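## Task

Cover the plates labelled E10 and E70 with lids seated all the way down. Each plate must finish back in its original nest, lying flat within the locators, with its A1 well at the nest corner labelled A1. Nothing may depend on the robot still holding it. Release everything and withdraw the grippers at the end.

## Robot and tools

Robot: two FANUC CRX arms, left_arm and right_arm, each with a Robotiq 140 mm two-finger gripper and a wrist camera. Bases in the scene frame: left_arm at (-0.037, +0.438, 0) m, right_arm at (-0.036, -0.369, 0) m, both turned slightly about z. Either arm can be used; the idle one may be parked out of the way. The arms must never collide or press on each other.

Scene frame: origin on the table top midway between the arms, +z up, +x out over the table, +y toward left_arm. The names left and right do not indicate image sides. Layout: lid parks LP1 and LP2 (one lid each) and nest N4 lie between the arms; N1, N2, N3 and RD form an arc in front, going clockwise from above. Well A1 sits at the plate's cut-off corner. Plate IDs are learned by laying a plate flat in RD, A1 at the A1 corner, with nothing hiding it from the fixed scanner beside RD.

execute_actions(actions): runs a list of actions in sequence and returns the state and images; an empty list just reports. Each action may have "rows", "steps", "until".
- rows: 1 to 15 rows, each used for one control step (1/30 s). A row is one flat list of 18 numbers, each in [-1, 1], covering both arms: left_arm dx, dy, dz, rx, ry, rz, then left_gripper position, force_limit, speed, then the same nine for right_arm/right_gripper. Always give all 18.
- dx..rz are an offset, not a pose: the target relative to that gripper's measured pose when the action began (for a call's first action, the last reported pose), expressed in the gripper's own axes. Every row in an action is relative to that same start, not the prior row. Scale: 1.0 = 0.6 m for dx, dy, dz and 180 degrees for the rotation vector rx, ry, rz. Gripper axes: fingers point along +z, close along y. An all-zero offset holds the arm at its start pose.
- Gripper position (absolute command): +1 fully open (140 mm), about -0.8 pads touching, -1 close until blocked. force_limit: -1 about 14 N, 0 about 60 N, +1 about 107 N. speed: -1 about 30 mm/s, 0 about 140, +1 about 250. To leave a gripper unchanged, repeat its previous three numbers; 0 is a real command.
- steps: 1 to 450, at least the number of rows, default 15. After the rows run out, arms keep heading to the last row's target and grippers keep its command, so long moves need more steps.
- until: stops the action early once all conditions hold; it reads devices only and does not halt the arms. Only device: scanner, fields code and reads, e.g. {"scanner": {"code": "e10"}} or {"scanner": {"reads": [">=", 1]}}. Numbers need a comparison (=, !=, <, <=, >, >=). Any bad value or name rejects the whole call.

Motion limits: each step the command is clipped to within 70 mm and 16 degrees of the measured pose; damped IK favours position over orientation. Joint speeds are capped and ramp up over 0.5 s. For smooth moves, grow the offset gradually across rows (adding 0.01 per row is 6 mm per step); abrupt starts can shake a held part free. If an action's steps end too early the arm may stop short; send the remainder next. Fingertips extend about 33 mm past end_effector_position when closed, 9 mm when open, and move roughly 24 mm further out while closing, so keep clearance above surfaces.

Result lines: per arm, end_effector_position (m) and end_effector_quat_wxyz in the scene frame (less accurate at long reach); Hand target = where the controller is driving it now; "pose unreachable" = the clearance check altered or blocked that arm's command, and it drops its target. object_status: 0 moving, 1 blocked while opening, 2 blocked while closing (a grip), 3 reached command or pads met (thin items may still be held). Grip with position -1 and confirm status 2. position_measured is in counts: 3 open, 230 pads met. To squeeze harder while at status 2, raise force_limit and switch position between -1 and -0.98. Flange force is the estimated external force including held weight, noisy during acceleration; "no reading" means unavailable. Scanner gives code (lower-case ID or no_read, never wrong) and reads (count of no_read to ID changes).

Faults to avoid: contact torque at a joint limit (142 N m for waist, shoulder, elbow; 35.6 N m for wrist joints, held weight included) or outside force of 150 N stops that arm for 10 s and skips the rest of the call. Motor heat from holding loads gives MOTOR HOT warnings, then an OVER-TEMPERATURE FAULT braking the arm. If an arm drifts too far from its target, both arms drop their targets. Objects may be briefly tugged or nudged. Do not drop, slam or push things hard, and never let anything leave the table, which ends the scene. The robot keeps holding the last command while you compose replies.

zoom_image(camera, region): enlarged view of the newest image from cam_high, cam_left_wrist or cam_right_wrist; region [x0, y0, x1, y1] in pixels, origin top-left, at most 504 by 504. All images are 504x504; calibration (cam_high pinhole, wrist cameras fisheye) is given approximately.

read_manual(section): returns licence texts only; no motion.

finished_scene(scene): ends the current scene (pass its number) after the last command has been held and reports success; irreversible. Finish only after lids are seated, plates rest correctly, and grippers are open and clear.

Each tool is called after "Request:" in YAML: its name, and indented under it one key for each argument.

## Session

I'll start by reading the robot's state and the camera images.

Request:
execute_actions:
  actions: []

Scene clock: 0.00 s.
left_arm: end_effector_position=(+0.4121, +0.1462, +0.3048) position_measured=3 object_status=3 end_effector_quat_wxyz=(+0.040, +0.997, -0.033, +0.053) | right_arm: end_effector_position=(+0.5266, -0.4055, +0.3174) position_measured=3 object_status=3 end_effector_quat_wxyz=(+0.121, +0.832, -0.538, +0.060)
Joint positions: left_arm=[-0.354  0.112  0.25   0.05  -1.584  1.805] | right_arm=[ 0.194  0.35   0.487  0.253 -1.817  0.149]
Joint velocities: left_arm=[0.    0.    0.    0.001 0.    0.002] | right_arm=[ 0.001  0.     0.     0.    -0.001 -0.001]
Flange force (N, the push that the arm receives, along the gripper's own x y z axes): no reading
Hand target (left_arm): +0.412, +0.146, +0.305; +0.040, +0.997, -0.033, +0.053
Hand target (right_arm): +0.527, -0.406, +0.317; +0.121, +0.832, -0.538, +0.060
scanner: code=no_read reads=0

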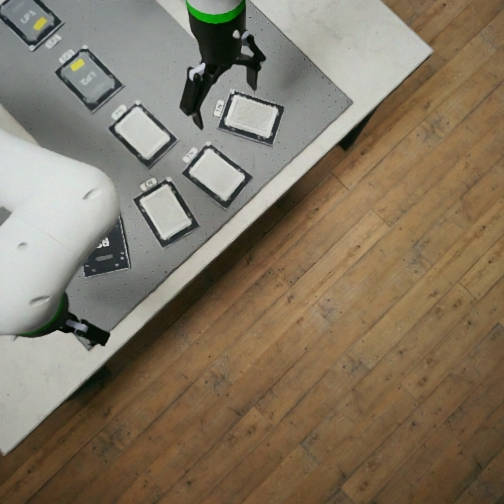

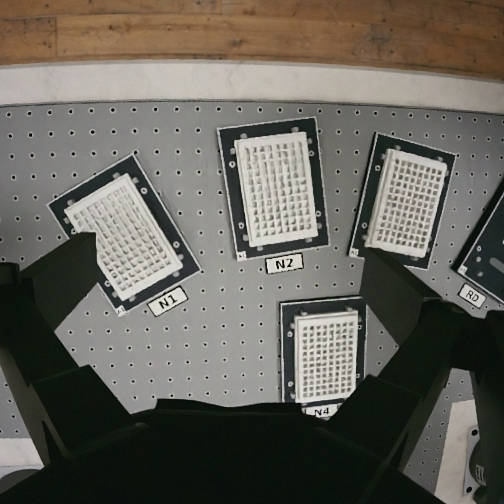

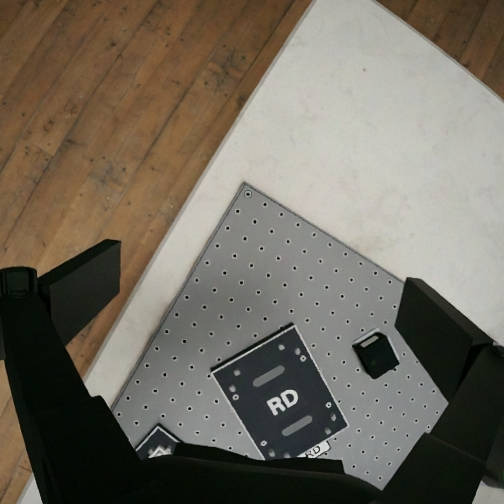

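Request:
zoom_image:
  camera: "cam_high"
  region: [0, 0, 300, 300]

Request:
zoom_image:
  camera: "cam_left_wrist"
  region: [200, 100, 350, 290]

Request:
zoom_image:
  camera: "cam_right_wrist"
  region: [190, 300, 420, 480]

Region (0, 0, 300, 300) of cam_high's 504x504 image, scaled by 1.680, with more detail than that image has.

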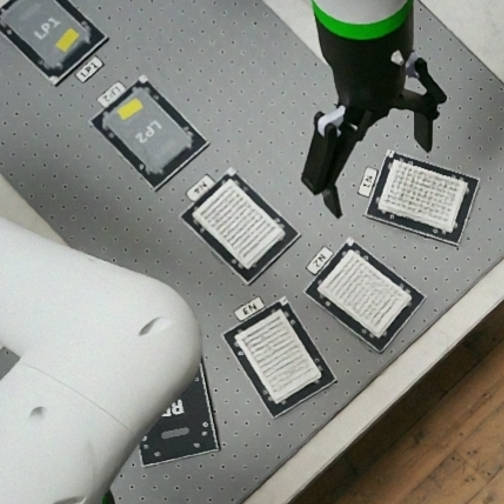

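Region (200, 100, 350, 290) of cam_left_wrist's 504x504 image, scaled by 2.653, with more detail than that image has; it fills the left 398 columns of this view, and the rest is white.

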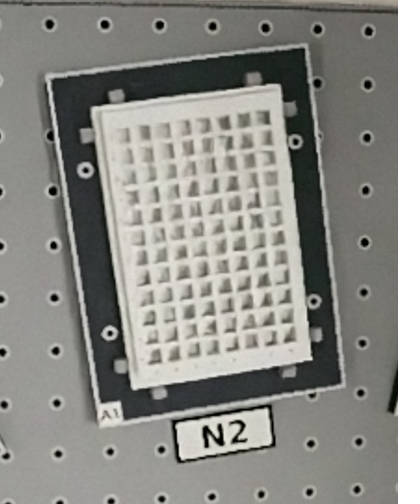

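Region (190, 300, 420, 480) of cam_right_wrist's 504x504 image, scaled by 2.191, with more detail than that image has; it fills the top 394 rows of this view, and the rest is white.

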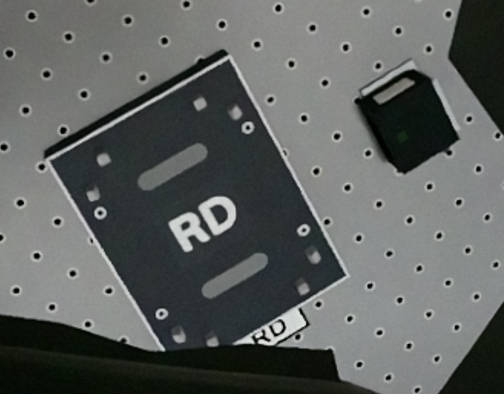

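Request:
zoom_image:
  camera: "cam_high"
  region: [205, 80, 295, 155]

Request:
zoom_image:
  camera: "cam_left_wrist"
  region: [40, 140, 220, 320]

Request:
zoom_image:
  camera: "cam_high"
  region: [0, 0, 130, 120]

Region (205, 80, 295, 155) of cam_high's 504x504 image, scaled by 5.600, with more detail than that image has.

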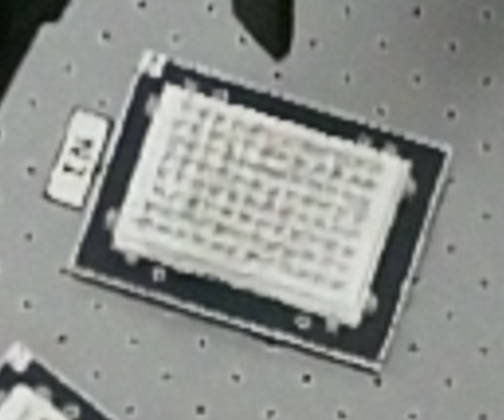

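Region (40, 140, 220, 320) of cam_left_wrist's 504x504 image, scaled by 2.800, with more detail than that image has.

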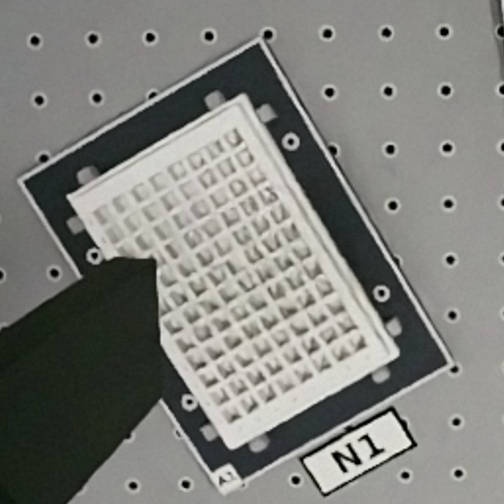

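Region (0, 0, 130, 120) of cam_high's 504x504 image, scaled by 3.877, with more detail than that image has; it fills the top 465 rows of this view, and the rest is white.

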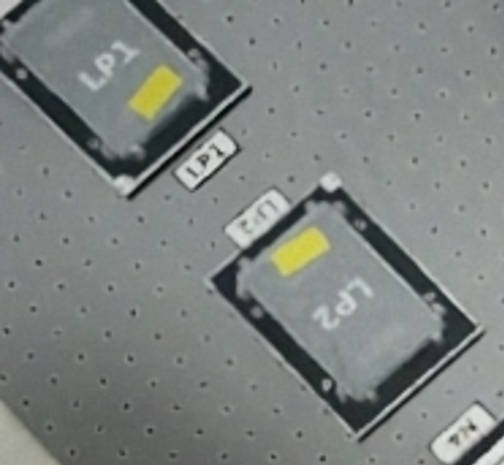

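Request:
zoom_image:
  camera: "cam_left_wrist"
  region: [125, 185, 195, 270]

Region (125, 185, 195, 270) of cam_left_wrist's 504x504 image, scaled by 5.929, with more detail than that image has; it fills the left 415 columns of this view, and the rest is white.

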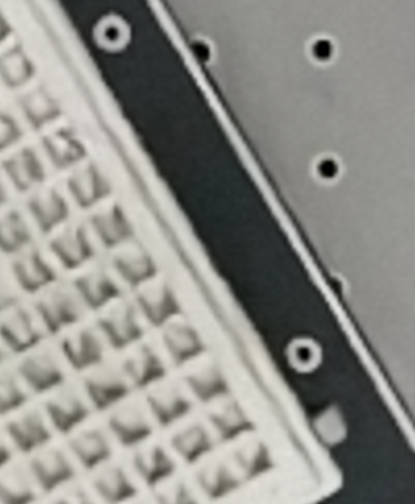

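Request:
execute_actions:
  actions:
    - {"rows": [[-0.7052,0.2786,0.1206,0.0255,-0.0338,-0.0210,1,0,0,-0.4763,0.0092,0.1823,0.0687,-0.2738,0.1227,1,0,0]], "steps": 45}

Scene clock: 12.20 s.
left_arm: end_effector_position=(-0.0108, -0.0001, +0.1991) position_measured=3 object_status=3 end_effector_quat_wxyz=(+0.000, +1.000, +0.000, +0.001) | right_arm: end_effector_position=(+0.4003, -0.1852, +0.1472) position_measured=3 object_status=3 end_effector_quat_wxyz=(+0.213, -0.674, +0.674, +0.213)
Joint positions: left_arm=[-1.269 -0.022 -0.113 -0.002 -1.479  2.783] | right_arm=[ 0.07   0.038 -0.152 -0.623 -1.302 -0.052]
Joint velocities: left_arm=[-0.002  0.002  0.003 -0.001 -0.005  0.001] | right_arm=[ 0.    -0.    -0.    -0.001 -0.    -0.001]
Flange force (N, the push that the arm receives, along the gripper's own x y z axes): left_arm=[0.7 3.2 -2.6] | right_arm=[-4.4 -4.0 1.6]
Hand target (left_arm): -0.011, +0.000, +0.199; -0.000, +1.000, +0.000, +0.001
Hand target (right_arm): +0.400, -0.185, +0.147; -0.213, +0.674, -0.674, -0.213
Off the commanded pose (left_arm): 0.001 m, 0 deg.
Off the commanded pose (right_arm): 0.000 m, 0 deg.
scanner: code=no_read reads=0
camera_calibration (this result's frames):
cam_left_wrist: T_world_to_cam=[[0.0725408, -0.99639, 0.0440908, -0.0178953], [-0.953496, -0.0563154, 0.296098, -0.0587646], [-0.292546, -0.0635196, -0.954139, 0.371798], [0, 0, 0, 1]] pos_world=[0.0540345, 0.00247639, 0.372937]
cam_right_wrist: T_world_to_cam=[[-0.992381, -0.0806261, -0.0931649, 0.398459], [-0.123198, 0.639498, 0.758857, 0.0719881], [-0.00160489, 0.764553, -0.644559, 0.414041], [0, 0, 0, 1]] pos_world=[0.404957, -0.330466, 0.249367]

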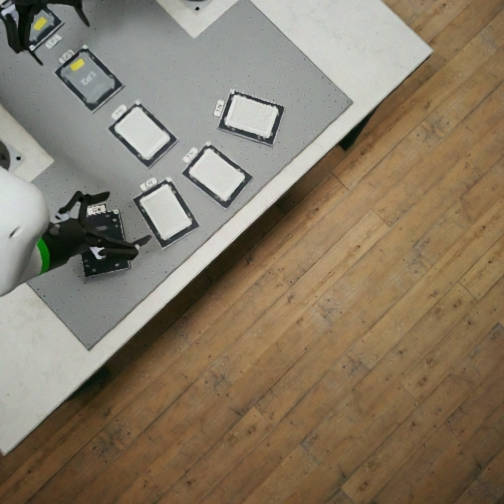

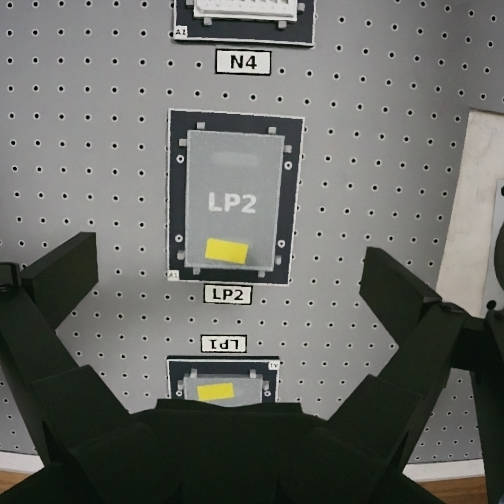

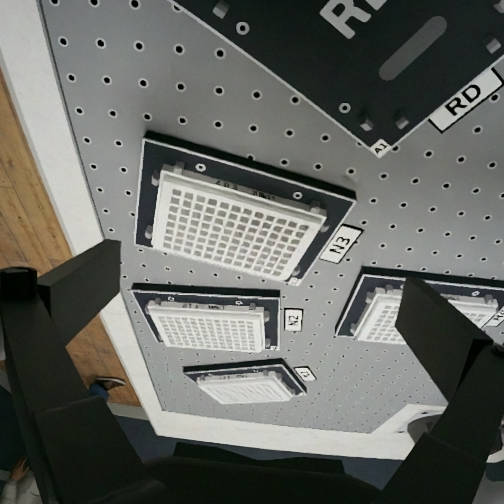

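The side labels carry printed text, so I'll zoom in to read them.

Request:
zoom_image:
  camera: "cam_right_wrist"
  region: [200, 165, 290, 215]

Request:
zoom_image:
  camera: "cam_right_wrist"
  region: [165, 285, 245, 325]

Request:
zoom_image:
  camera: "cam_right_wrist"
  region: [190, 355, 290, 400]

Region (200, 165, 290, 215) of cam_right_wrist's 504x504 image, scaled by 5.600, with more detail than that image has.

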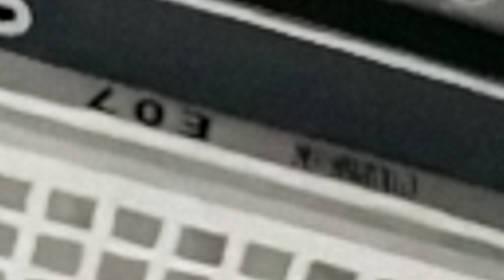

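Region (165, 285, 245, 325) of cam_right_wrist's 504x504 image, scaled by 6.300, with more detail than that image has.

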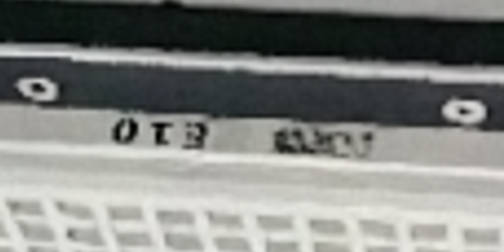

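Region (190, 355, 290, 400) of cam_right_wrist's 504x504 image, scaled by 5.040, with more detail than that image has; it fills the top 227 rows of this view, and the rest is white.

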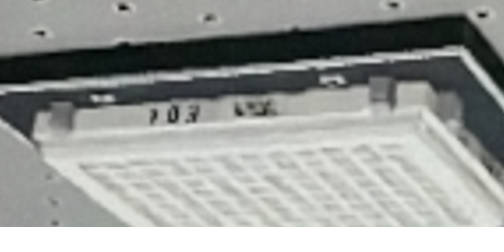

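Request:
zoom_image:
  camera: "cam_right_wrist"
  region: [360, 260, 504, 330]

Request:
zoom_image:
  camera: "cam_right_wrist"
  region: [212, 368, 252, 388]

Request:
zoom_image:
  camera: "cam_left_wrist"
  region: [150, 95, 320, 310]

Region (360, 260, 504, 330) of cam_right_wrist's 504x504 image, scaled by 3.500, with more detail than that image has; it fills the top 245 rows of this view, and the rest is white.

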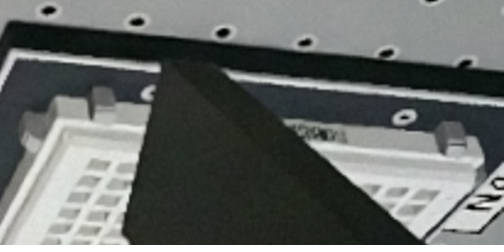

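Region (212, 368, 252, 388) of cam_right_wrist's 504x504 image, scaled by 12.600, with more detail than that image has.

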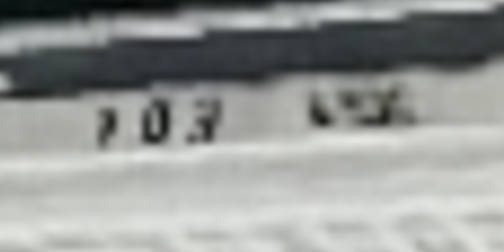

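Region (150, 95, 320, 310) of cam_left_wrist's 504x504 image, scaled by 2.344, with more detail than that image has; it fills the left 399 columns of this view, and the rest is white.

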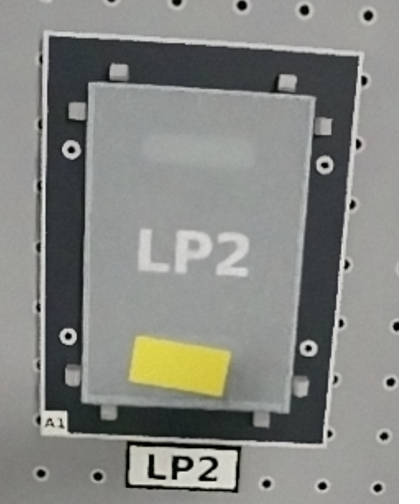

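Request:
zoom_image:
  camera: "cam_left_wrist"
  region: [160, 225, 230, 290]

Request:
zoom_image:
  camera: "cam_left_wrist"
  region: [235, 230, 305, 295]

Request:
zoom_image:
  camera: "cam_left_wrist"
  region: [160, 100, 230, 170]

Request:
zoom_image:
  camera: "cam_left_wrist"
  region: [245, 105, 315, 175]

Region (160, 225, 230, 290) of cam_left_wrist's 504x504 image, scaled by 7.200, with more detail than that image has; it fills the top 468 rows of this view, and the rest is white.

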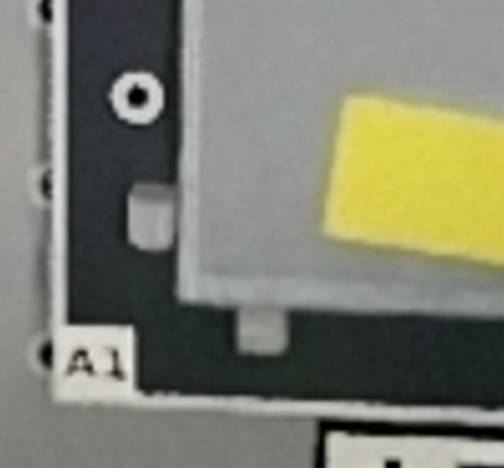

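Region (235, 230, 305, 295) of cam_left_wrist's 504x504 image, scaled by 7.200, with more detail than that image has; it fills the top 468 rows of this view, and the rest is white.

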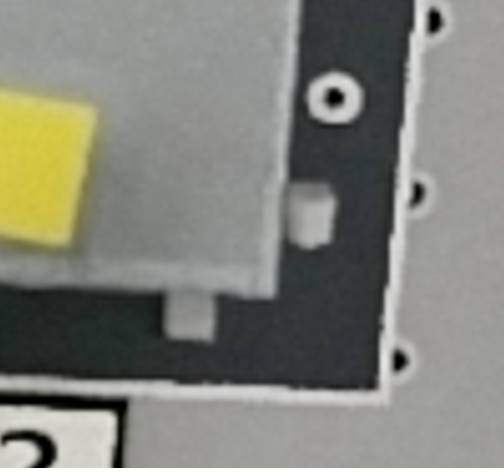

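Region (160, 100, 230, 170) of cam_left_wrist's 504x504 image, scaled by 7.200, with more detail than that image has.

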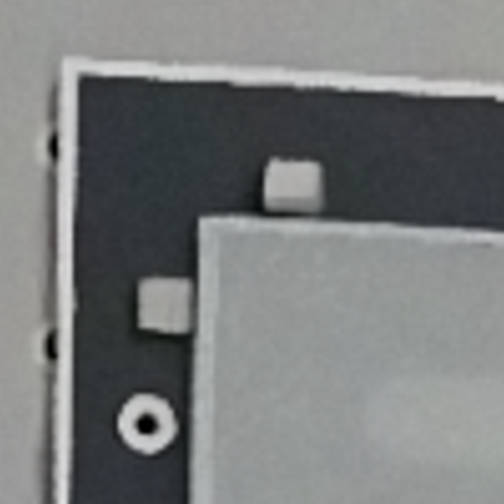

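Region (245, 105, 315, 175) of cam_left_wrist's 504x504 image, scaled by 7.200, with more detail than that image has.

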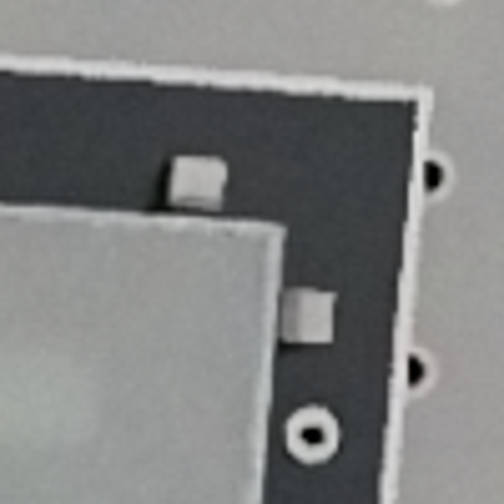

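Request:
zoom_image:
  camera: "cam_left_wrist"
  region: [50, 220, 120, 300]

Request:
zoom_image:
  camera: "cam_left_wrist"
  region: [345, 235, 415, 315]

Region (50, 220, 120, 300) of cam_left_wrist's 504x504 image, scaled by 6.300, with more detail than that image has; it fills the left 441 columns of this view, and the rest is white.

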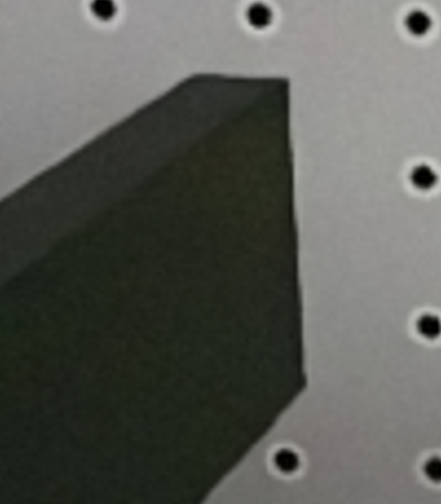

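Region (345, 235, 415, 315) of cam_left_wrist's 504x504 image, scaled by 6.300, with more detail than that image has; it fills the left 441 columns of this view, and the rest is white.

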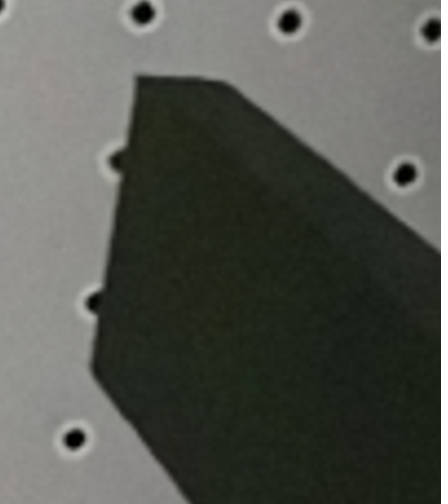

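Labels read so far: N1 = E01, N2 = E10, N3 = E07. The left arm now descends over the LP2 lid while the right arm shifts to confirm N4's label.

Request:
execute_actions:
  actions:
    - {"rows": [[0.0063,-0.0013,0.2385,0,-0.0006,0,0.4,0,0,0.008,0.2833,-0.0321,0,0,0,1,0,0]], "steps": 26}

Scene clock: 22.00 s.
left_arm: end_effector_position=(-0.0066, +0.0005, +0.0560) position_measured=78 object_status=3 end_effector_quat_wxyz=(-0.000, +1.000, +0.000, +0.000) | right_arm: end_effector_position=(+0.2302, -0.2001, +0.1603) position_measured=3 object_status=3 end_effector_quat_wxyz=(+0.213, -0.674, +0.674, +0.213)
Joint positions: left_arm=[-1.258  0.071 -0.365 -0.    -1.135  2.772] | right_arm=[ 0.151 -0.45  -0.517 -0.6   -1.357 -0.192]
Joint velocities: left_arm=[ 0.    -0.     0.    -0.001 -0.     0.001] | right_arm=[ 0.003 -0.004 -0.001  0.002 -0.001 -0.006]
Flange force (N, the push that the arm receives, along the gripper's own x y z axes): left_arm=[4.0 2.2 0.1] | right_arm=[-12.3 1.9 5.9]
Hand target (left_arm): -0.007, +0.000, +0.056; +0.000, +1.000, +0.000, +0.000
Hand target (right_arm): +0.230, -0.200, +0.160; -0.213, +0.674, -0.674, -0.213
Off the commanded pose (left_arm): 0.000 m, 0 deg.
Off the commanded pose (right_arm): 0.000 m, 0 deg.
scanner: code=no_read reads=0
camera_calibration (this result's frames):
cam_left_wrist: T_world_to_cam=[[0.0727005, -0.996393, 0.0437702, -0.0112838], [-0.952899, -0.0564367, 0.297991, -0.0124537], [-0.294446, -0.0633727, -0.953565, 0.236434], [0, 0, 0, 1]] pos_world=[0.0585705, 0.00303755, 0.229661]
cam_right_wrist: T_world_to_cam=[[-0.992394, -0.0807848, -0.092888, 0.229606], [-0.123088, 0.639344, 0.759005, 0.0505028], [-0.00192877, 0.764666, -0.644424, 0.433682], [0, 0, 0, 1]] pos_world=[0.234912, -0.345361, 0.262471]

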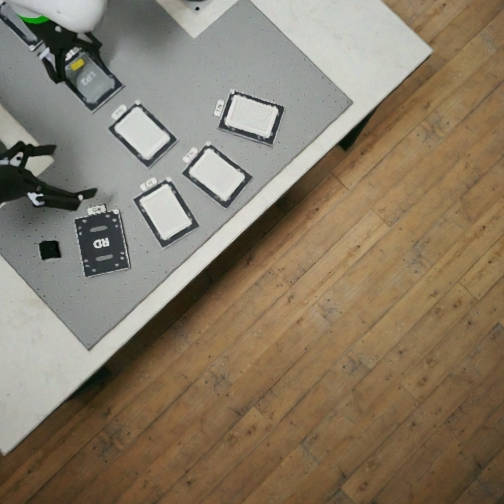

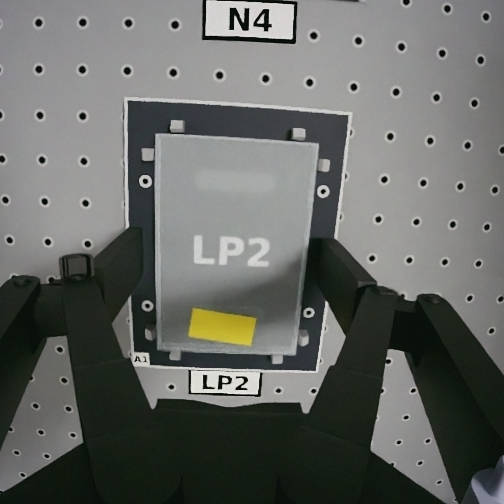

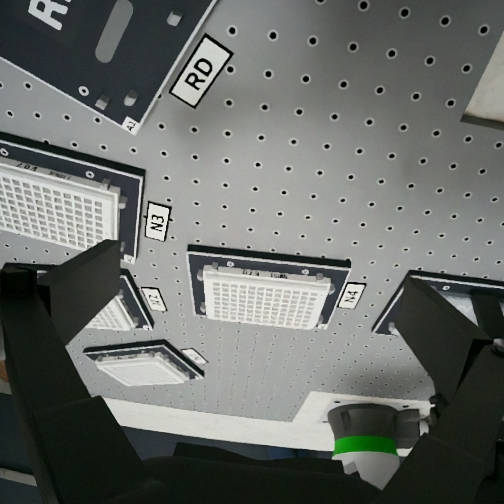

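Request:
zoom_image:
  camera: "cam_right_wrist"
  region: [225, 255, 305, 295]

Request:
zoom_image:
  camera: "cam_left_wrist"
  region: [110, 215, 180, 295]

Request:
zoom_image:
  camera: "cam_left_wrist"
  region: [285, 225, 355, 305]

Request:
zoom_image:
  camera: "cam_right_wrist"
  region: [400, 260, 504, 350]

Region (225, 255, 305, 295) of cam_right_wrist's 504x504 image, scaled by 6.300, with more detail than that image has.

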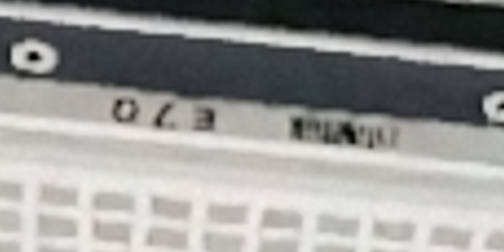

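Region (110, 215, 180, 295) of cam_left_wrist's 504x504 image, scaled by 6.300, with more detail than that image has; it fills the left 441 columns of this view, and the rest is white.

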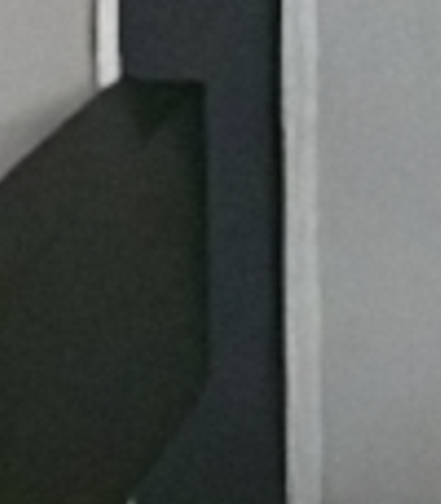

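Region (285, 225, 355, 305) of cam_left_wrist's 504x504 image, scaled by 6.300, with more detail than that image has; it fills the left 441 columns of this view, and the rest is white.

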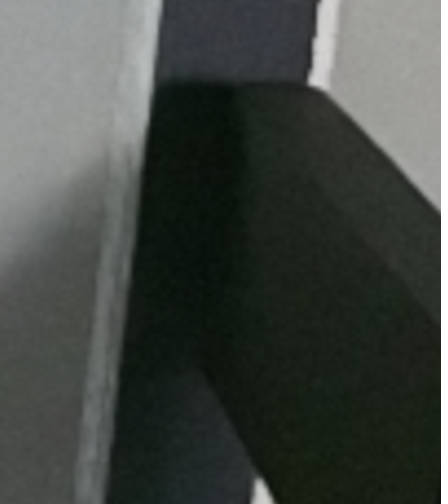

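Region (400, 260, 504, 350) of cam_right_wrist's 504x504 image, scaled by 4.846, with more detail than that image has; it fills the top 436 rows of this view, and the rest is white.

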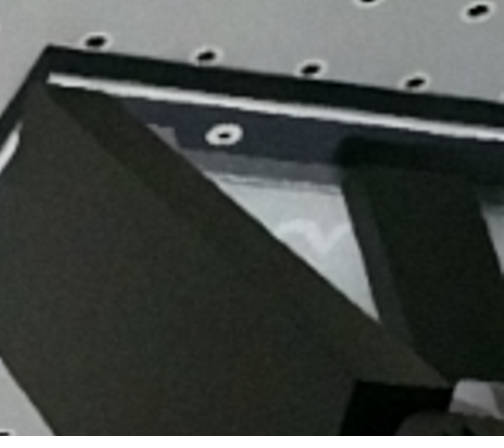

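N4 reads E70, so the targets are N2 and N4. I'll measure the lid corners next to set the grip height.

Request:
zoom_image:
  camera: "cam_left_wrist"
  region: [115, 90, 205, 195]

Request:
zoom_image:
  camera: "cam_left_wrist"
  region: [270, 100, 360, 205]

Request:
zoom_image:
  camera: "cam_left_wrist"
  region: [120, 290, 200, 375]

Request:
zoom_image:
  camera: "cam_left_wrist"
  region: [255, 295, 335, 380]

Region (115, 90, 205, 195) of cam_left_wrist's 504x504 image, scaled by 4.800, with more detail than that image has; it fills the left 432 columns of this view, and the rest is white.

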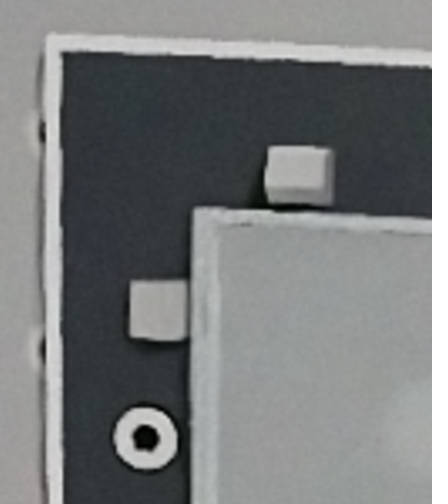

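Region (270, 100, 360, 205) of cam_left_wrist's 504x504 image, scaled by 4.800, with more detail than that image has; it fills the left 432 columns of this view, and the rest is white.

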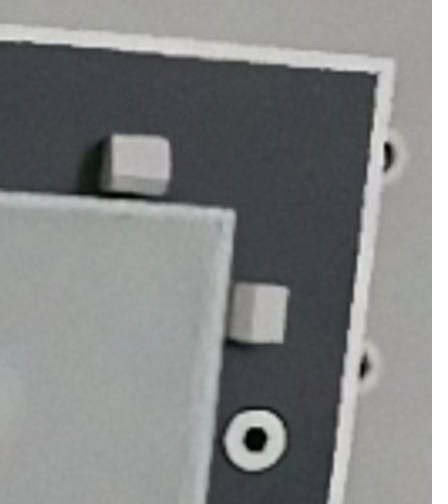

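Region (120, 290, 200, 375) of cam_left_wrist's 504x504 image, scaled by 5.929, with more detail than that image has; it fills the left 474 columns of this view, and the rest is white.

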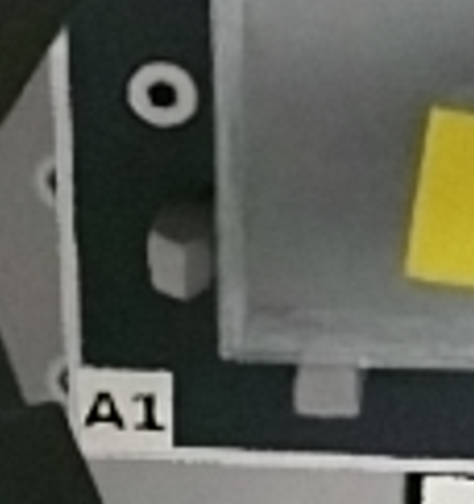

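Region (255, 295, 335, 380) of cam_left_wrist's 504x504 image, scaled by 5.929, with more detail than that image has; it fills the left 474 columns of this view, and the rest is white.

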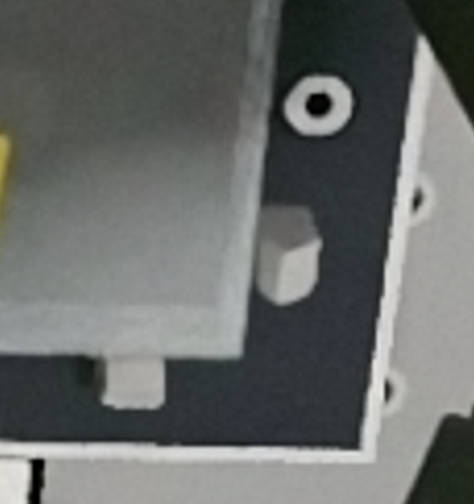

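Request:
execute_actions:
  actions:
    - {"rows": [ [0,0,0.0075,0,0,0,0.4,-0.2,-0.5,0.0192,0.117,-0.1757,-0.1526,0.1526,-0.4829,0.4,0,0], [0,0,0.0075,0,0,0,0.4,-0.2,-0.5,0.0192,0.117,-0.1757,-0.1526,0.1526,-0.4829,0.4,0,0], [0,0,0.0075,0,0,0,0.4,-0.2,-0.5,0.0192,0.117,-0.1757,-0.1526,0.1526,-0.4829,0.4,0,0], [0,0,0.0075,0,0,0,0.4,-0.2,-0.5,0.0192,0.117,-0.1757,-0.1526,0.1526,-0.4829,0.4,0,0], [0,0,0.0075,0,0,0,0.4,-0.2,-0.5,0.0192,0.117,-0.1757,-0.1526,0.1526,-0.4829,0.4,0,0], [0,0,0.0075,0,0,0,-1,-0.2,-0.5,0.0192,0.117,-0.1757,-0.1526,0.1526,-0.4829,0.4,0,0] ], "steps": 22}

Scene clock: 28.10 s.
left_arm: end_effector_position=(-0.0067, +0.0005, +0.0515) position_measured=104 object_status=2 end_effector_quat_wxyz=(+0.000, +1.000, +0.000, +0.000) | right_arm: end_effector_position=(+0.1613, -0.2694, +0.2414) position_measured=78 object_status=3 end_effector_quat_wxyz=(-0.098, +0.947, -0.291, -0.092)
Joint positions: left_arm=[-1.258  0.076 -0.371 -0.    -1.124  2.772] | right_arm=[ 0.483 -0.577 -0.365 -0.271 -1.734  0.314]
Joint velocities: left_arm=[-0.    -0.     0.    -0.001 -0.    -0.001] | right_arm=[ 0.87   0.008 -0.01   0.497 -0.036  0.627]
Flange force (N, the push that the arm receives, along the gripper's own x y z axes): left_arm=[4.1 -6.7 -29.8] | right_arm=[-3.0 -8.0 0.3]
Hand target (left_arm): -0.007, +0.000, +0.051; -0.000, +1.000, +0.000, +0.000
Hand target (right_arm): +0.162, -0.269, +0.241; -0.071, +0.976, -0.195, -0.069
Off the commanded pose (left_arm): 0.000 m, 0 deg.
Off the commanded pose (right_arm): 0.002 m, 37 deg; orientation clipped at the last step of the last action.
scanner: code=no_read reads=0
camera_calibration (this result's frames):
cam_left_wrist: T_world_to_cam=[[0.0725853, -0.996398, 0.0438404, -0.0111355], [-0.952903, -0.056305, 0.298003, -0.0111744], [-0.294461, -0.0634062, -0.953558, 0.232154], [0, 0, 0, 1]] pos_world=[0.0585205, 0.00299541, 0.22519]
cam_right_wrist: T_world_to_cam=[[-0.470641, -0.862132, -0.187684, -0.108651], [-0.820792, 0.349754, 0.451634, 0.133506], [-0.323725, 0.366607, -0.87224, 0.538495], [0, 0, 0, 1]] pos_world=[0.232769, -0.337781, 0.389009]

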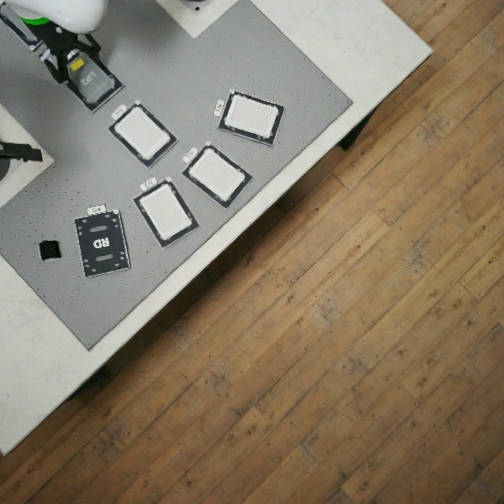

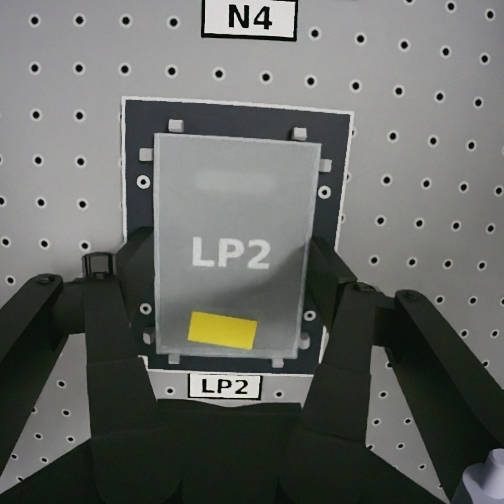

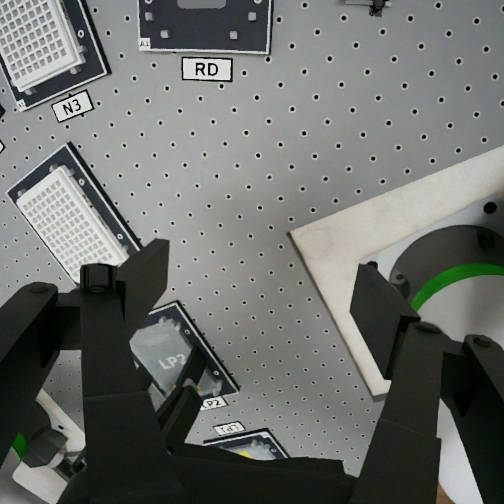

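Request:
zoom_image:
  camera: "cam_left_wrist"
  region: [120, 210, 190, 290]

Request:
execute_actions:
  actions: []

Region (120, 210, 190, 290) of cam_left_wrist's 504x504 image, scaled by 6.300, with more detail than that image has; it fills the left 441 columns of this view, and the rest is white.

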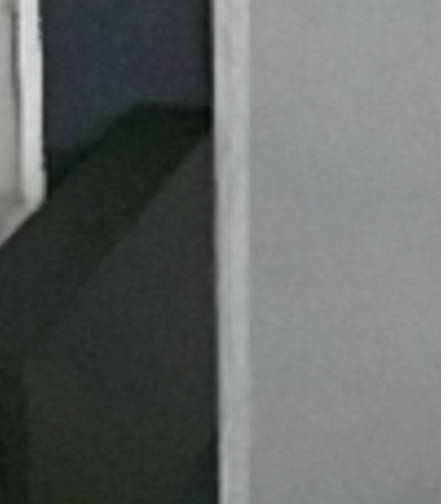

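Scene clock: 28.67 s.
left_arm: end_effector_position=(-0.0066, +0.0005, +0.0515) position_measured=104 object_status=2 end_effector_quat_wxyz=(-0.000, +1.000, +0.000, +0.000) | right_arm: end_effector_position=(+0.1616, -0.2688, +0.2415) position_measured=78 object_status=3 end_effector_quat_wxyz=(-0.071, +0.976, -0.195, -0.069)
Joint positions: left_arm=[-1.258  0.076 -0.371 -0.    -1.124  2.772] | right_arm=[ 0.609 -0.579 -0.373 -0.198 -1.74   0.402]
Joint velocities: left_arm=[ 0.     0.     0.001 -0.001  0.001  0.   ] | right_arm=[ 0.     0.    -0.    -0.    -0.001  0.001]
Flange force (N, the push that the arm receives, along the gripper's own x y z axes): left_arm=[1.3 -3.9 -30.6] | right_arm=[-8.9 -5.8 1.5]
Hand target (left_arm): -0.007, +0.000, +0.051; -0.000, +1.000, +0.000, +0.000
Hand target (right_arm): +0.162, -0.269, +0.241; -0.071, +0.976, -0.195, -0.069
Off the commanded pose (left_arm): 0.000 m, 0 deg.
Off the commanded pose (right_arm): 0.002 m, 25 deg; orientation clipped at the last step of the last action.
scanner: code=no_read reads=0
camera_calibration (this result's frames):
cam_left_wrist: T_world_to_cam=[[0.072694, -0.996393, 0.043783, -0.0110997], [-0.952899, -0.0564266, 0.297992, -0.0111146], [-0.294447, -0.063383, -0.953564, 0.232149], [0, 0, 0, 1]] pos_world=[0.0585715, 0.00302748, 0.225167]
cam_right_wrist: T_world_to_cam=[[-0.281334, -0.946248, -0.159583, -0.16798], [-0.898113, 0.201063, 0.39111, 0.120703], [-0.338, 0.253356, -0.906403, 0.518551], [0, 0, 0, 1]] pos_world=[0.236417, -0.314597, 0.396001]

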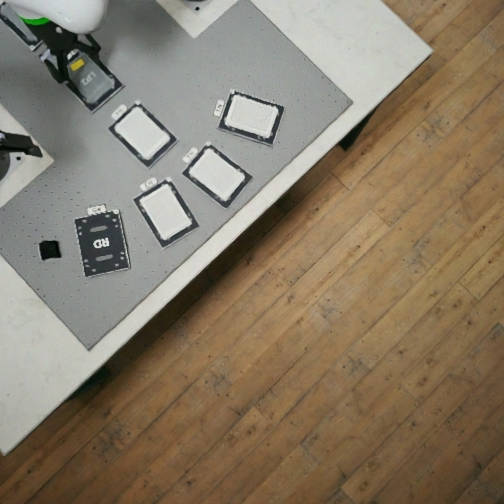

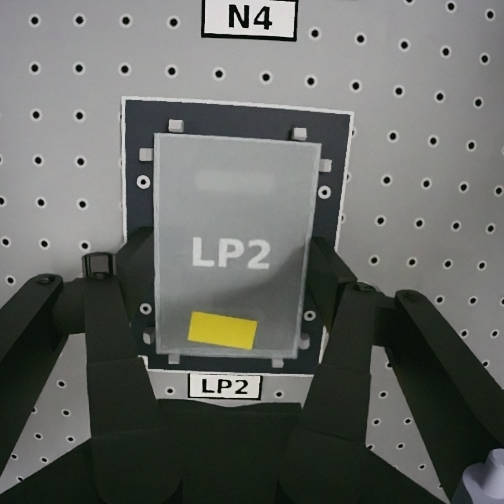

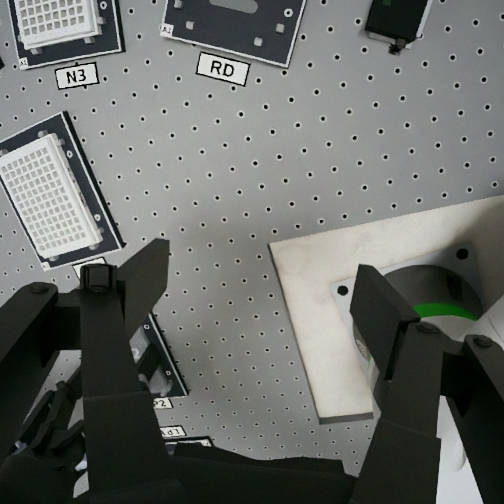

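Request:
zoom_image:
  camera: "cam_left_wrist"
  region: [135, 218, 165, 248]

Request:
zoom_image:
  camera: "cam_right_wrist"
  region: [120, 320, 200, 410]

Region (135, 218, 165, 248) of cam_left_wrist's 504x504 image, scaled by 16.800, with more detail than that image has.

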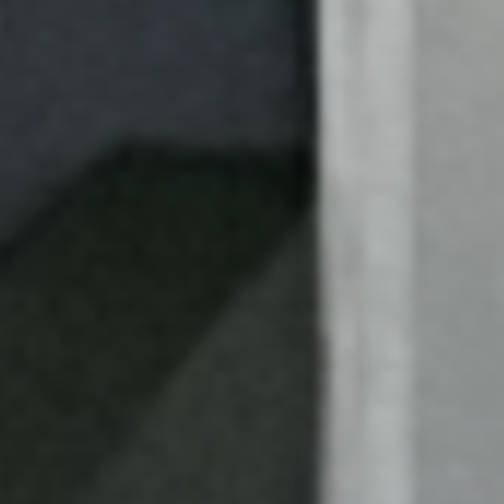

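Region (120, 320, 200, 410) of cam_right_wrist's 504x504 image, scaled by 5.600, with more detail than that image has.

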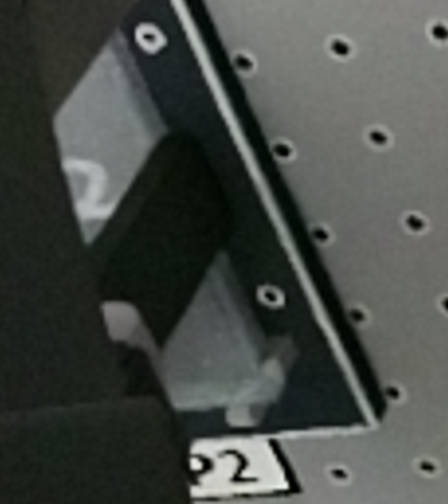

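The left gripper holds the LP2 lid with about 6 mm of overlap. It now lifts and heads toward N2 while the right arm finishes turning upright.

Request:
execute_actions:
  actions:
    - {"rows": [ [0,0,-0.002,0,0,0,-1,-0.2,-0.5,-0.0289,-0.0208,0.0097,-0.0456,0.0443,-0.1251,0.4,0,0], [0,0,-0.005,0,0,0,-1,-0.2,-0.5,-0.0289,-0.0208,0.0097,-0.0456,0.0443,-0.1251,0.4,0,0], [0,0,-0.010,0,0,0,-1,-0.2,-0.5,-0.0289,-0.0208,0.0097,-0.0456,0.0443,-0.1251,0.4,0,0], [0,0,-0.017,0,0,0,-1,-0.2,-0.5,-0.0289,-0.0208,0.0097,-0.0456,0.0443,-0.1251,0.4,0,0], [0,0,-0.025,0,0,0,-1,-0.2,-0.5,-0.0289,-0.0208,0.0097,-0.0456,0.0443,-0.1251,0.4,0,0], [0,0,-0.035,0,0,0,-1,-0.2,-0.5,-0.0289,-0.0208,0.0097,-0.0456,0.0443,-0.1251,0.4,0,0], [0,0,-0.045,0,0,0,-1,-0.2,-0.5,-0.0289,-0.0208,0.0097,-0.0456,0.0443,-0.1251,0.4,0,0], [0,0,-0.055,0,0,0,-1,-0.2,-0.5,-0.0289,-0.0208,0.0097,-0.0456,0.0443,-0.1251,0.4,0,0], [0,0,-0.062,0,0,0,-1,-0.2,-0.5,-0.0289,-0.0208,0.0097,-0.0456,0.0443,-0.1251,0.4,0,0], [0.005,-0.001,-0.068,0,0,0,-1,-0.2,-0.5,-0.0289,-0.0208,0.0097,-0.0456,0.0443,-0.1251,0.4,0,0], [0.017,-0.004,-0.072,0,0,-0.003,-1,-0.2,-0.5,-0.0289,-0.0208,0.0097,-0.0456,0.0443,-0.1251,0.4,0,0], [0.037,-0.009,-0.075,0,0,-0.008,-1,-0.2,-0.5,-0.0289,-0.0208,0.0097,-0.0456,0.0443,-0.1251,0.4,0,0], [0.065,-0.016,-0.075,0,0,-0.015,-1,-0.2,-0.5,-0.0289,-0.0208,0.0097,-0.0456,0.0443,-0.1251,0.4,0,0], [0.10,-0.025,-0.075,0,0,-0.025,-1,-0.2,-0.5,-0.0289,-0.0208,0.0097,-0.0456,0.0443,-0.1251,0.4,0,0], [0.751,-0.1158,-0.07,0,0,-0.0433,-1,-0.2,-0.5,-0.0289,-0.0208,0.0097,-0.0456,0.0443,-0.1251,0.4,0,0] ], "steps": 30}

Scene clock: 33.87 s.
left_arm: end_effector_position=(+0.2048, +0.0439, +0.0949) position_measured=104 object_status=2 end_effector_quat_wxyz=(-0.001, +0.997, +0.071, +0.006) | right_arm: end_effector_position=(+0.1499, -0.2502, +0.2397) position_measured=78 object_status=3 end_effector_quat_wxyz=(+0.000, +1.000, -0.000, -0.000)
Joint positions: left_arm=[-0.801  0.09  -0.243 -0.01  -1.232  2.459] | right_arm=[ 1.072 -0.637 -0.446 -0.    -1.762  0.37 ]
Joint velocities: left_arm=[ 0.74   0.342  0.378 -0.001 -0.001 -0.745] | right_arm=[-0.     0.    -0.     0.001  0.    -0.001]
Flange force (N, the push that the arm receives, along the gripper's own x y z axes): left_arm=[-1.2 -1.8 -0.5] | right_arm=[-8.3 -5.4 -3.2]
Hand target (left_arm): +0.256, +0.054, +0.095; -0.000, +0.997, +0.071, +0.005
Hand target (right_arm): +0.150, -0.250, +0.240; +0.000, +1.000, -0.000, -0.000
Off the commanded pose (left_arm): 0.241 m, 1 deg; position clipped at the last step of the last action.
Off the commanded pose (right_arm): 0.000 m, 0 deg.
scanner: code=no_read reads=0
camera_calibration (this result's frames):
cam_left_wrist: T_world_to_cam=[[0.211814, -0.976372, 0.0427996, -0.0143991], [-0.938561, -0.191012, 0.287432, 0.183754], [-0.272465, -0.101052, -0.956844, 0.336038], [0, 0, 0, 1]] pos_world=[0.267073, 0.0549975, 0.269335]
cam_right_wrist: T_world_to_cam=[[0.118959, -0.992454, -0.0297187, -0.256621], [-0.959054, -0.1226, 0.255312, 0.0677645], [-0.257029, -0.0018698, -0.966402, 0.446692], [0, 0, 0, 1]] pos_world=[0.21033, -0.245541, 0.406756]

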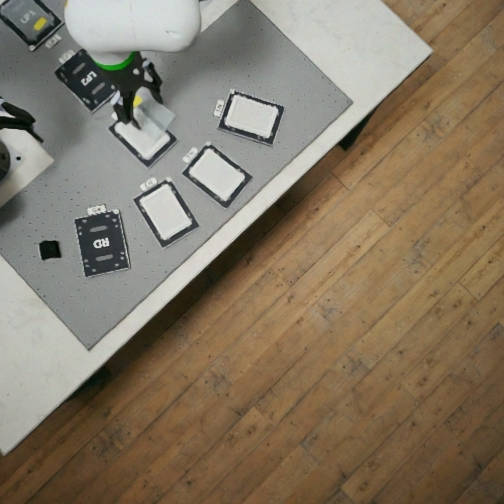

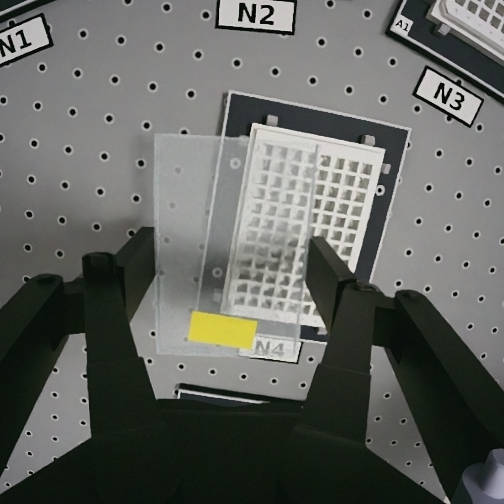

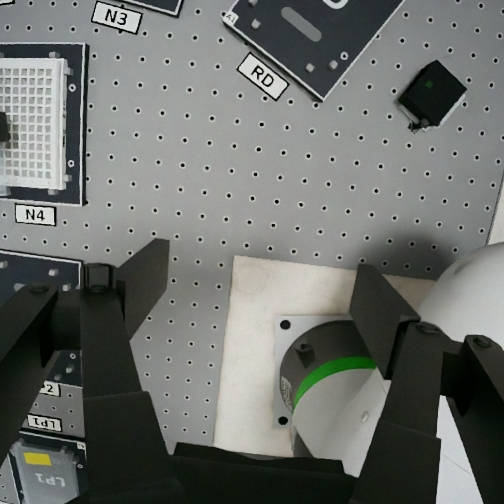

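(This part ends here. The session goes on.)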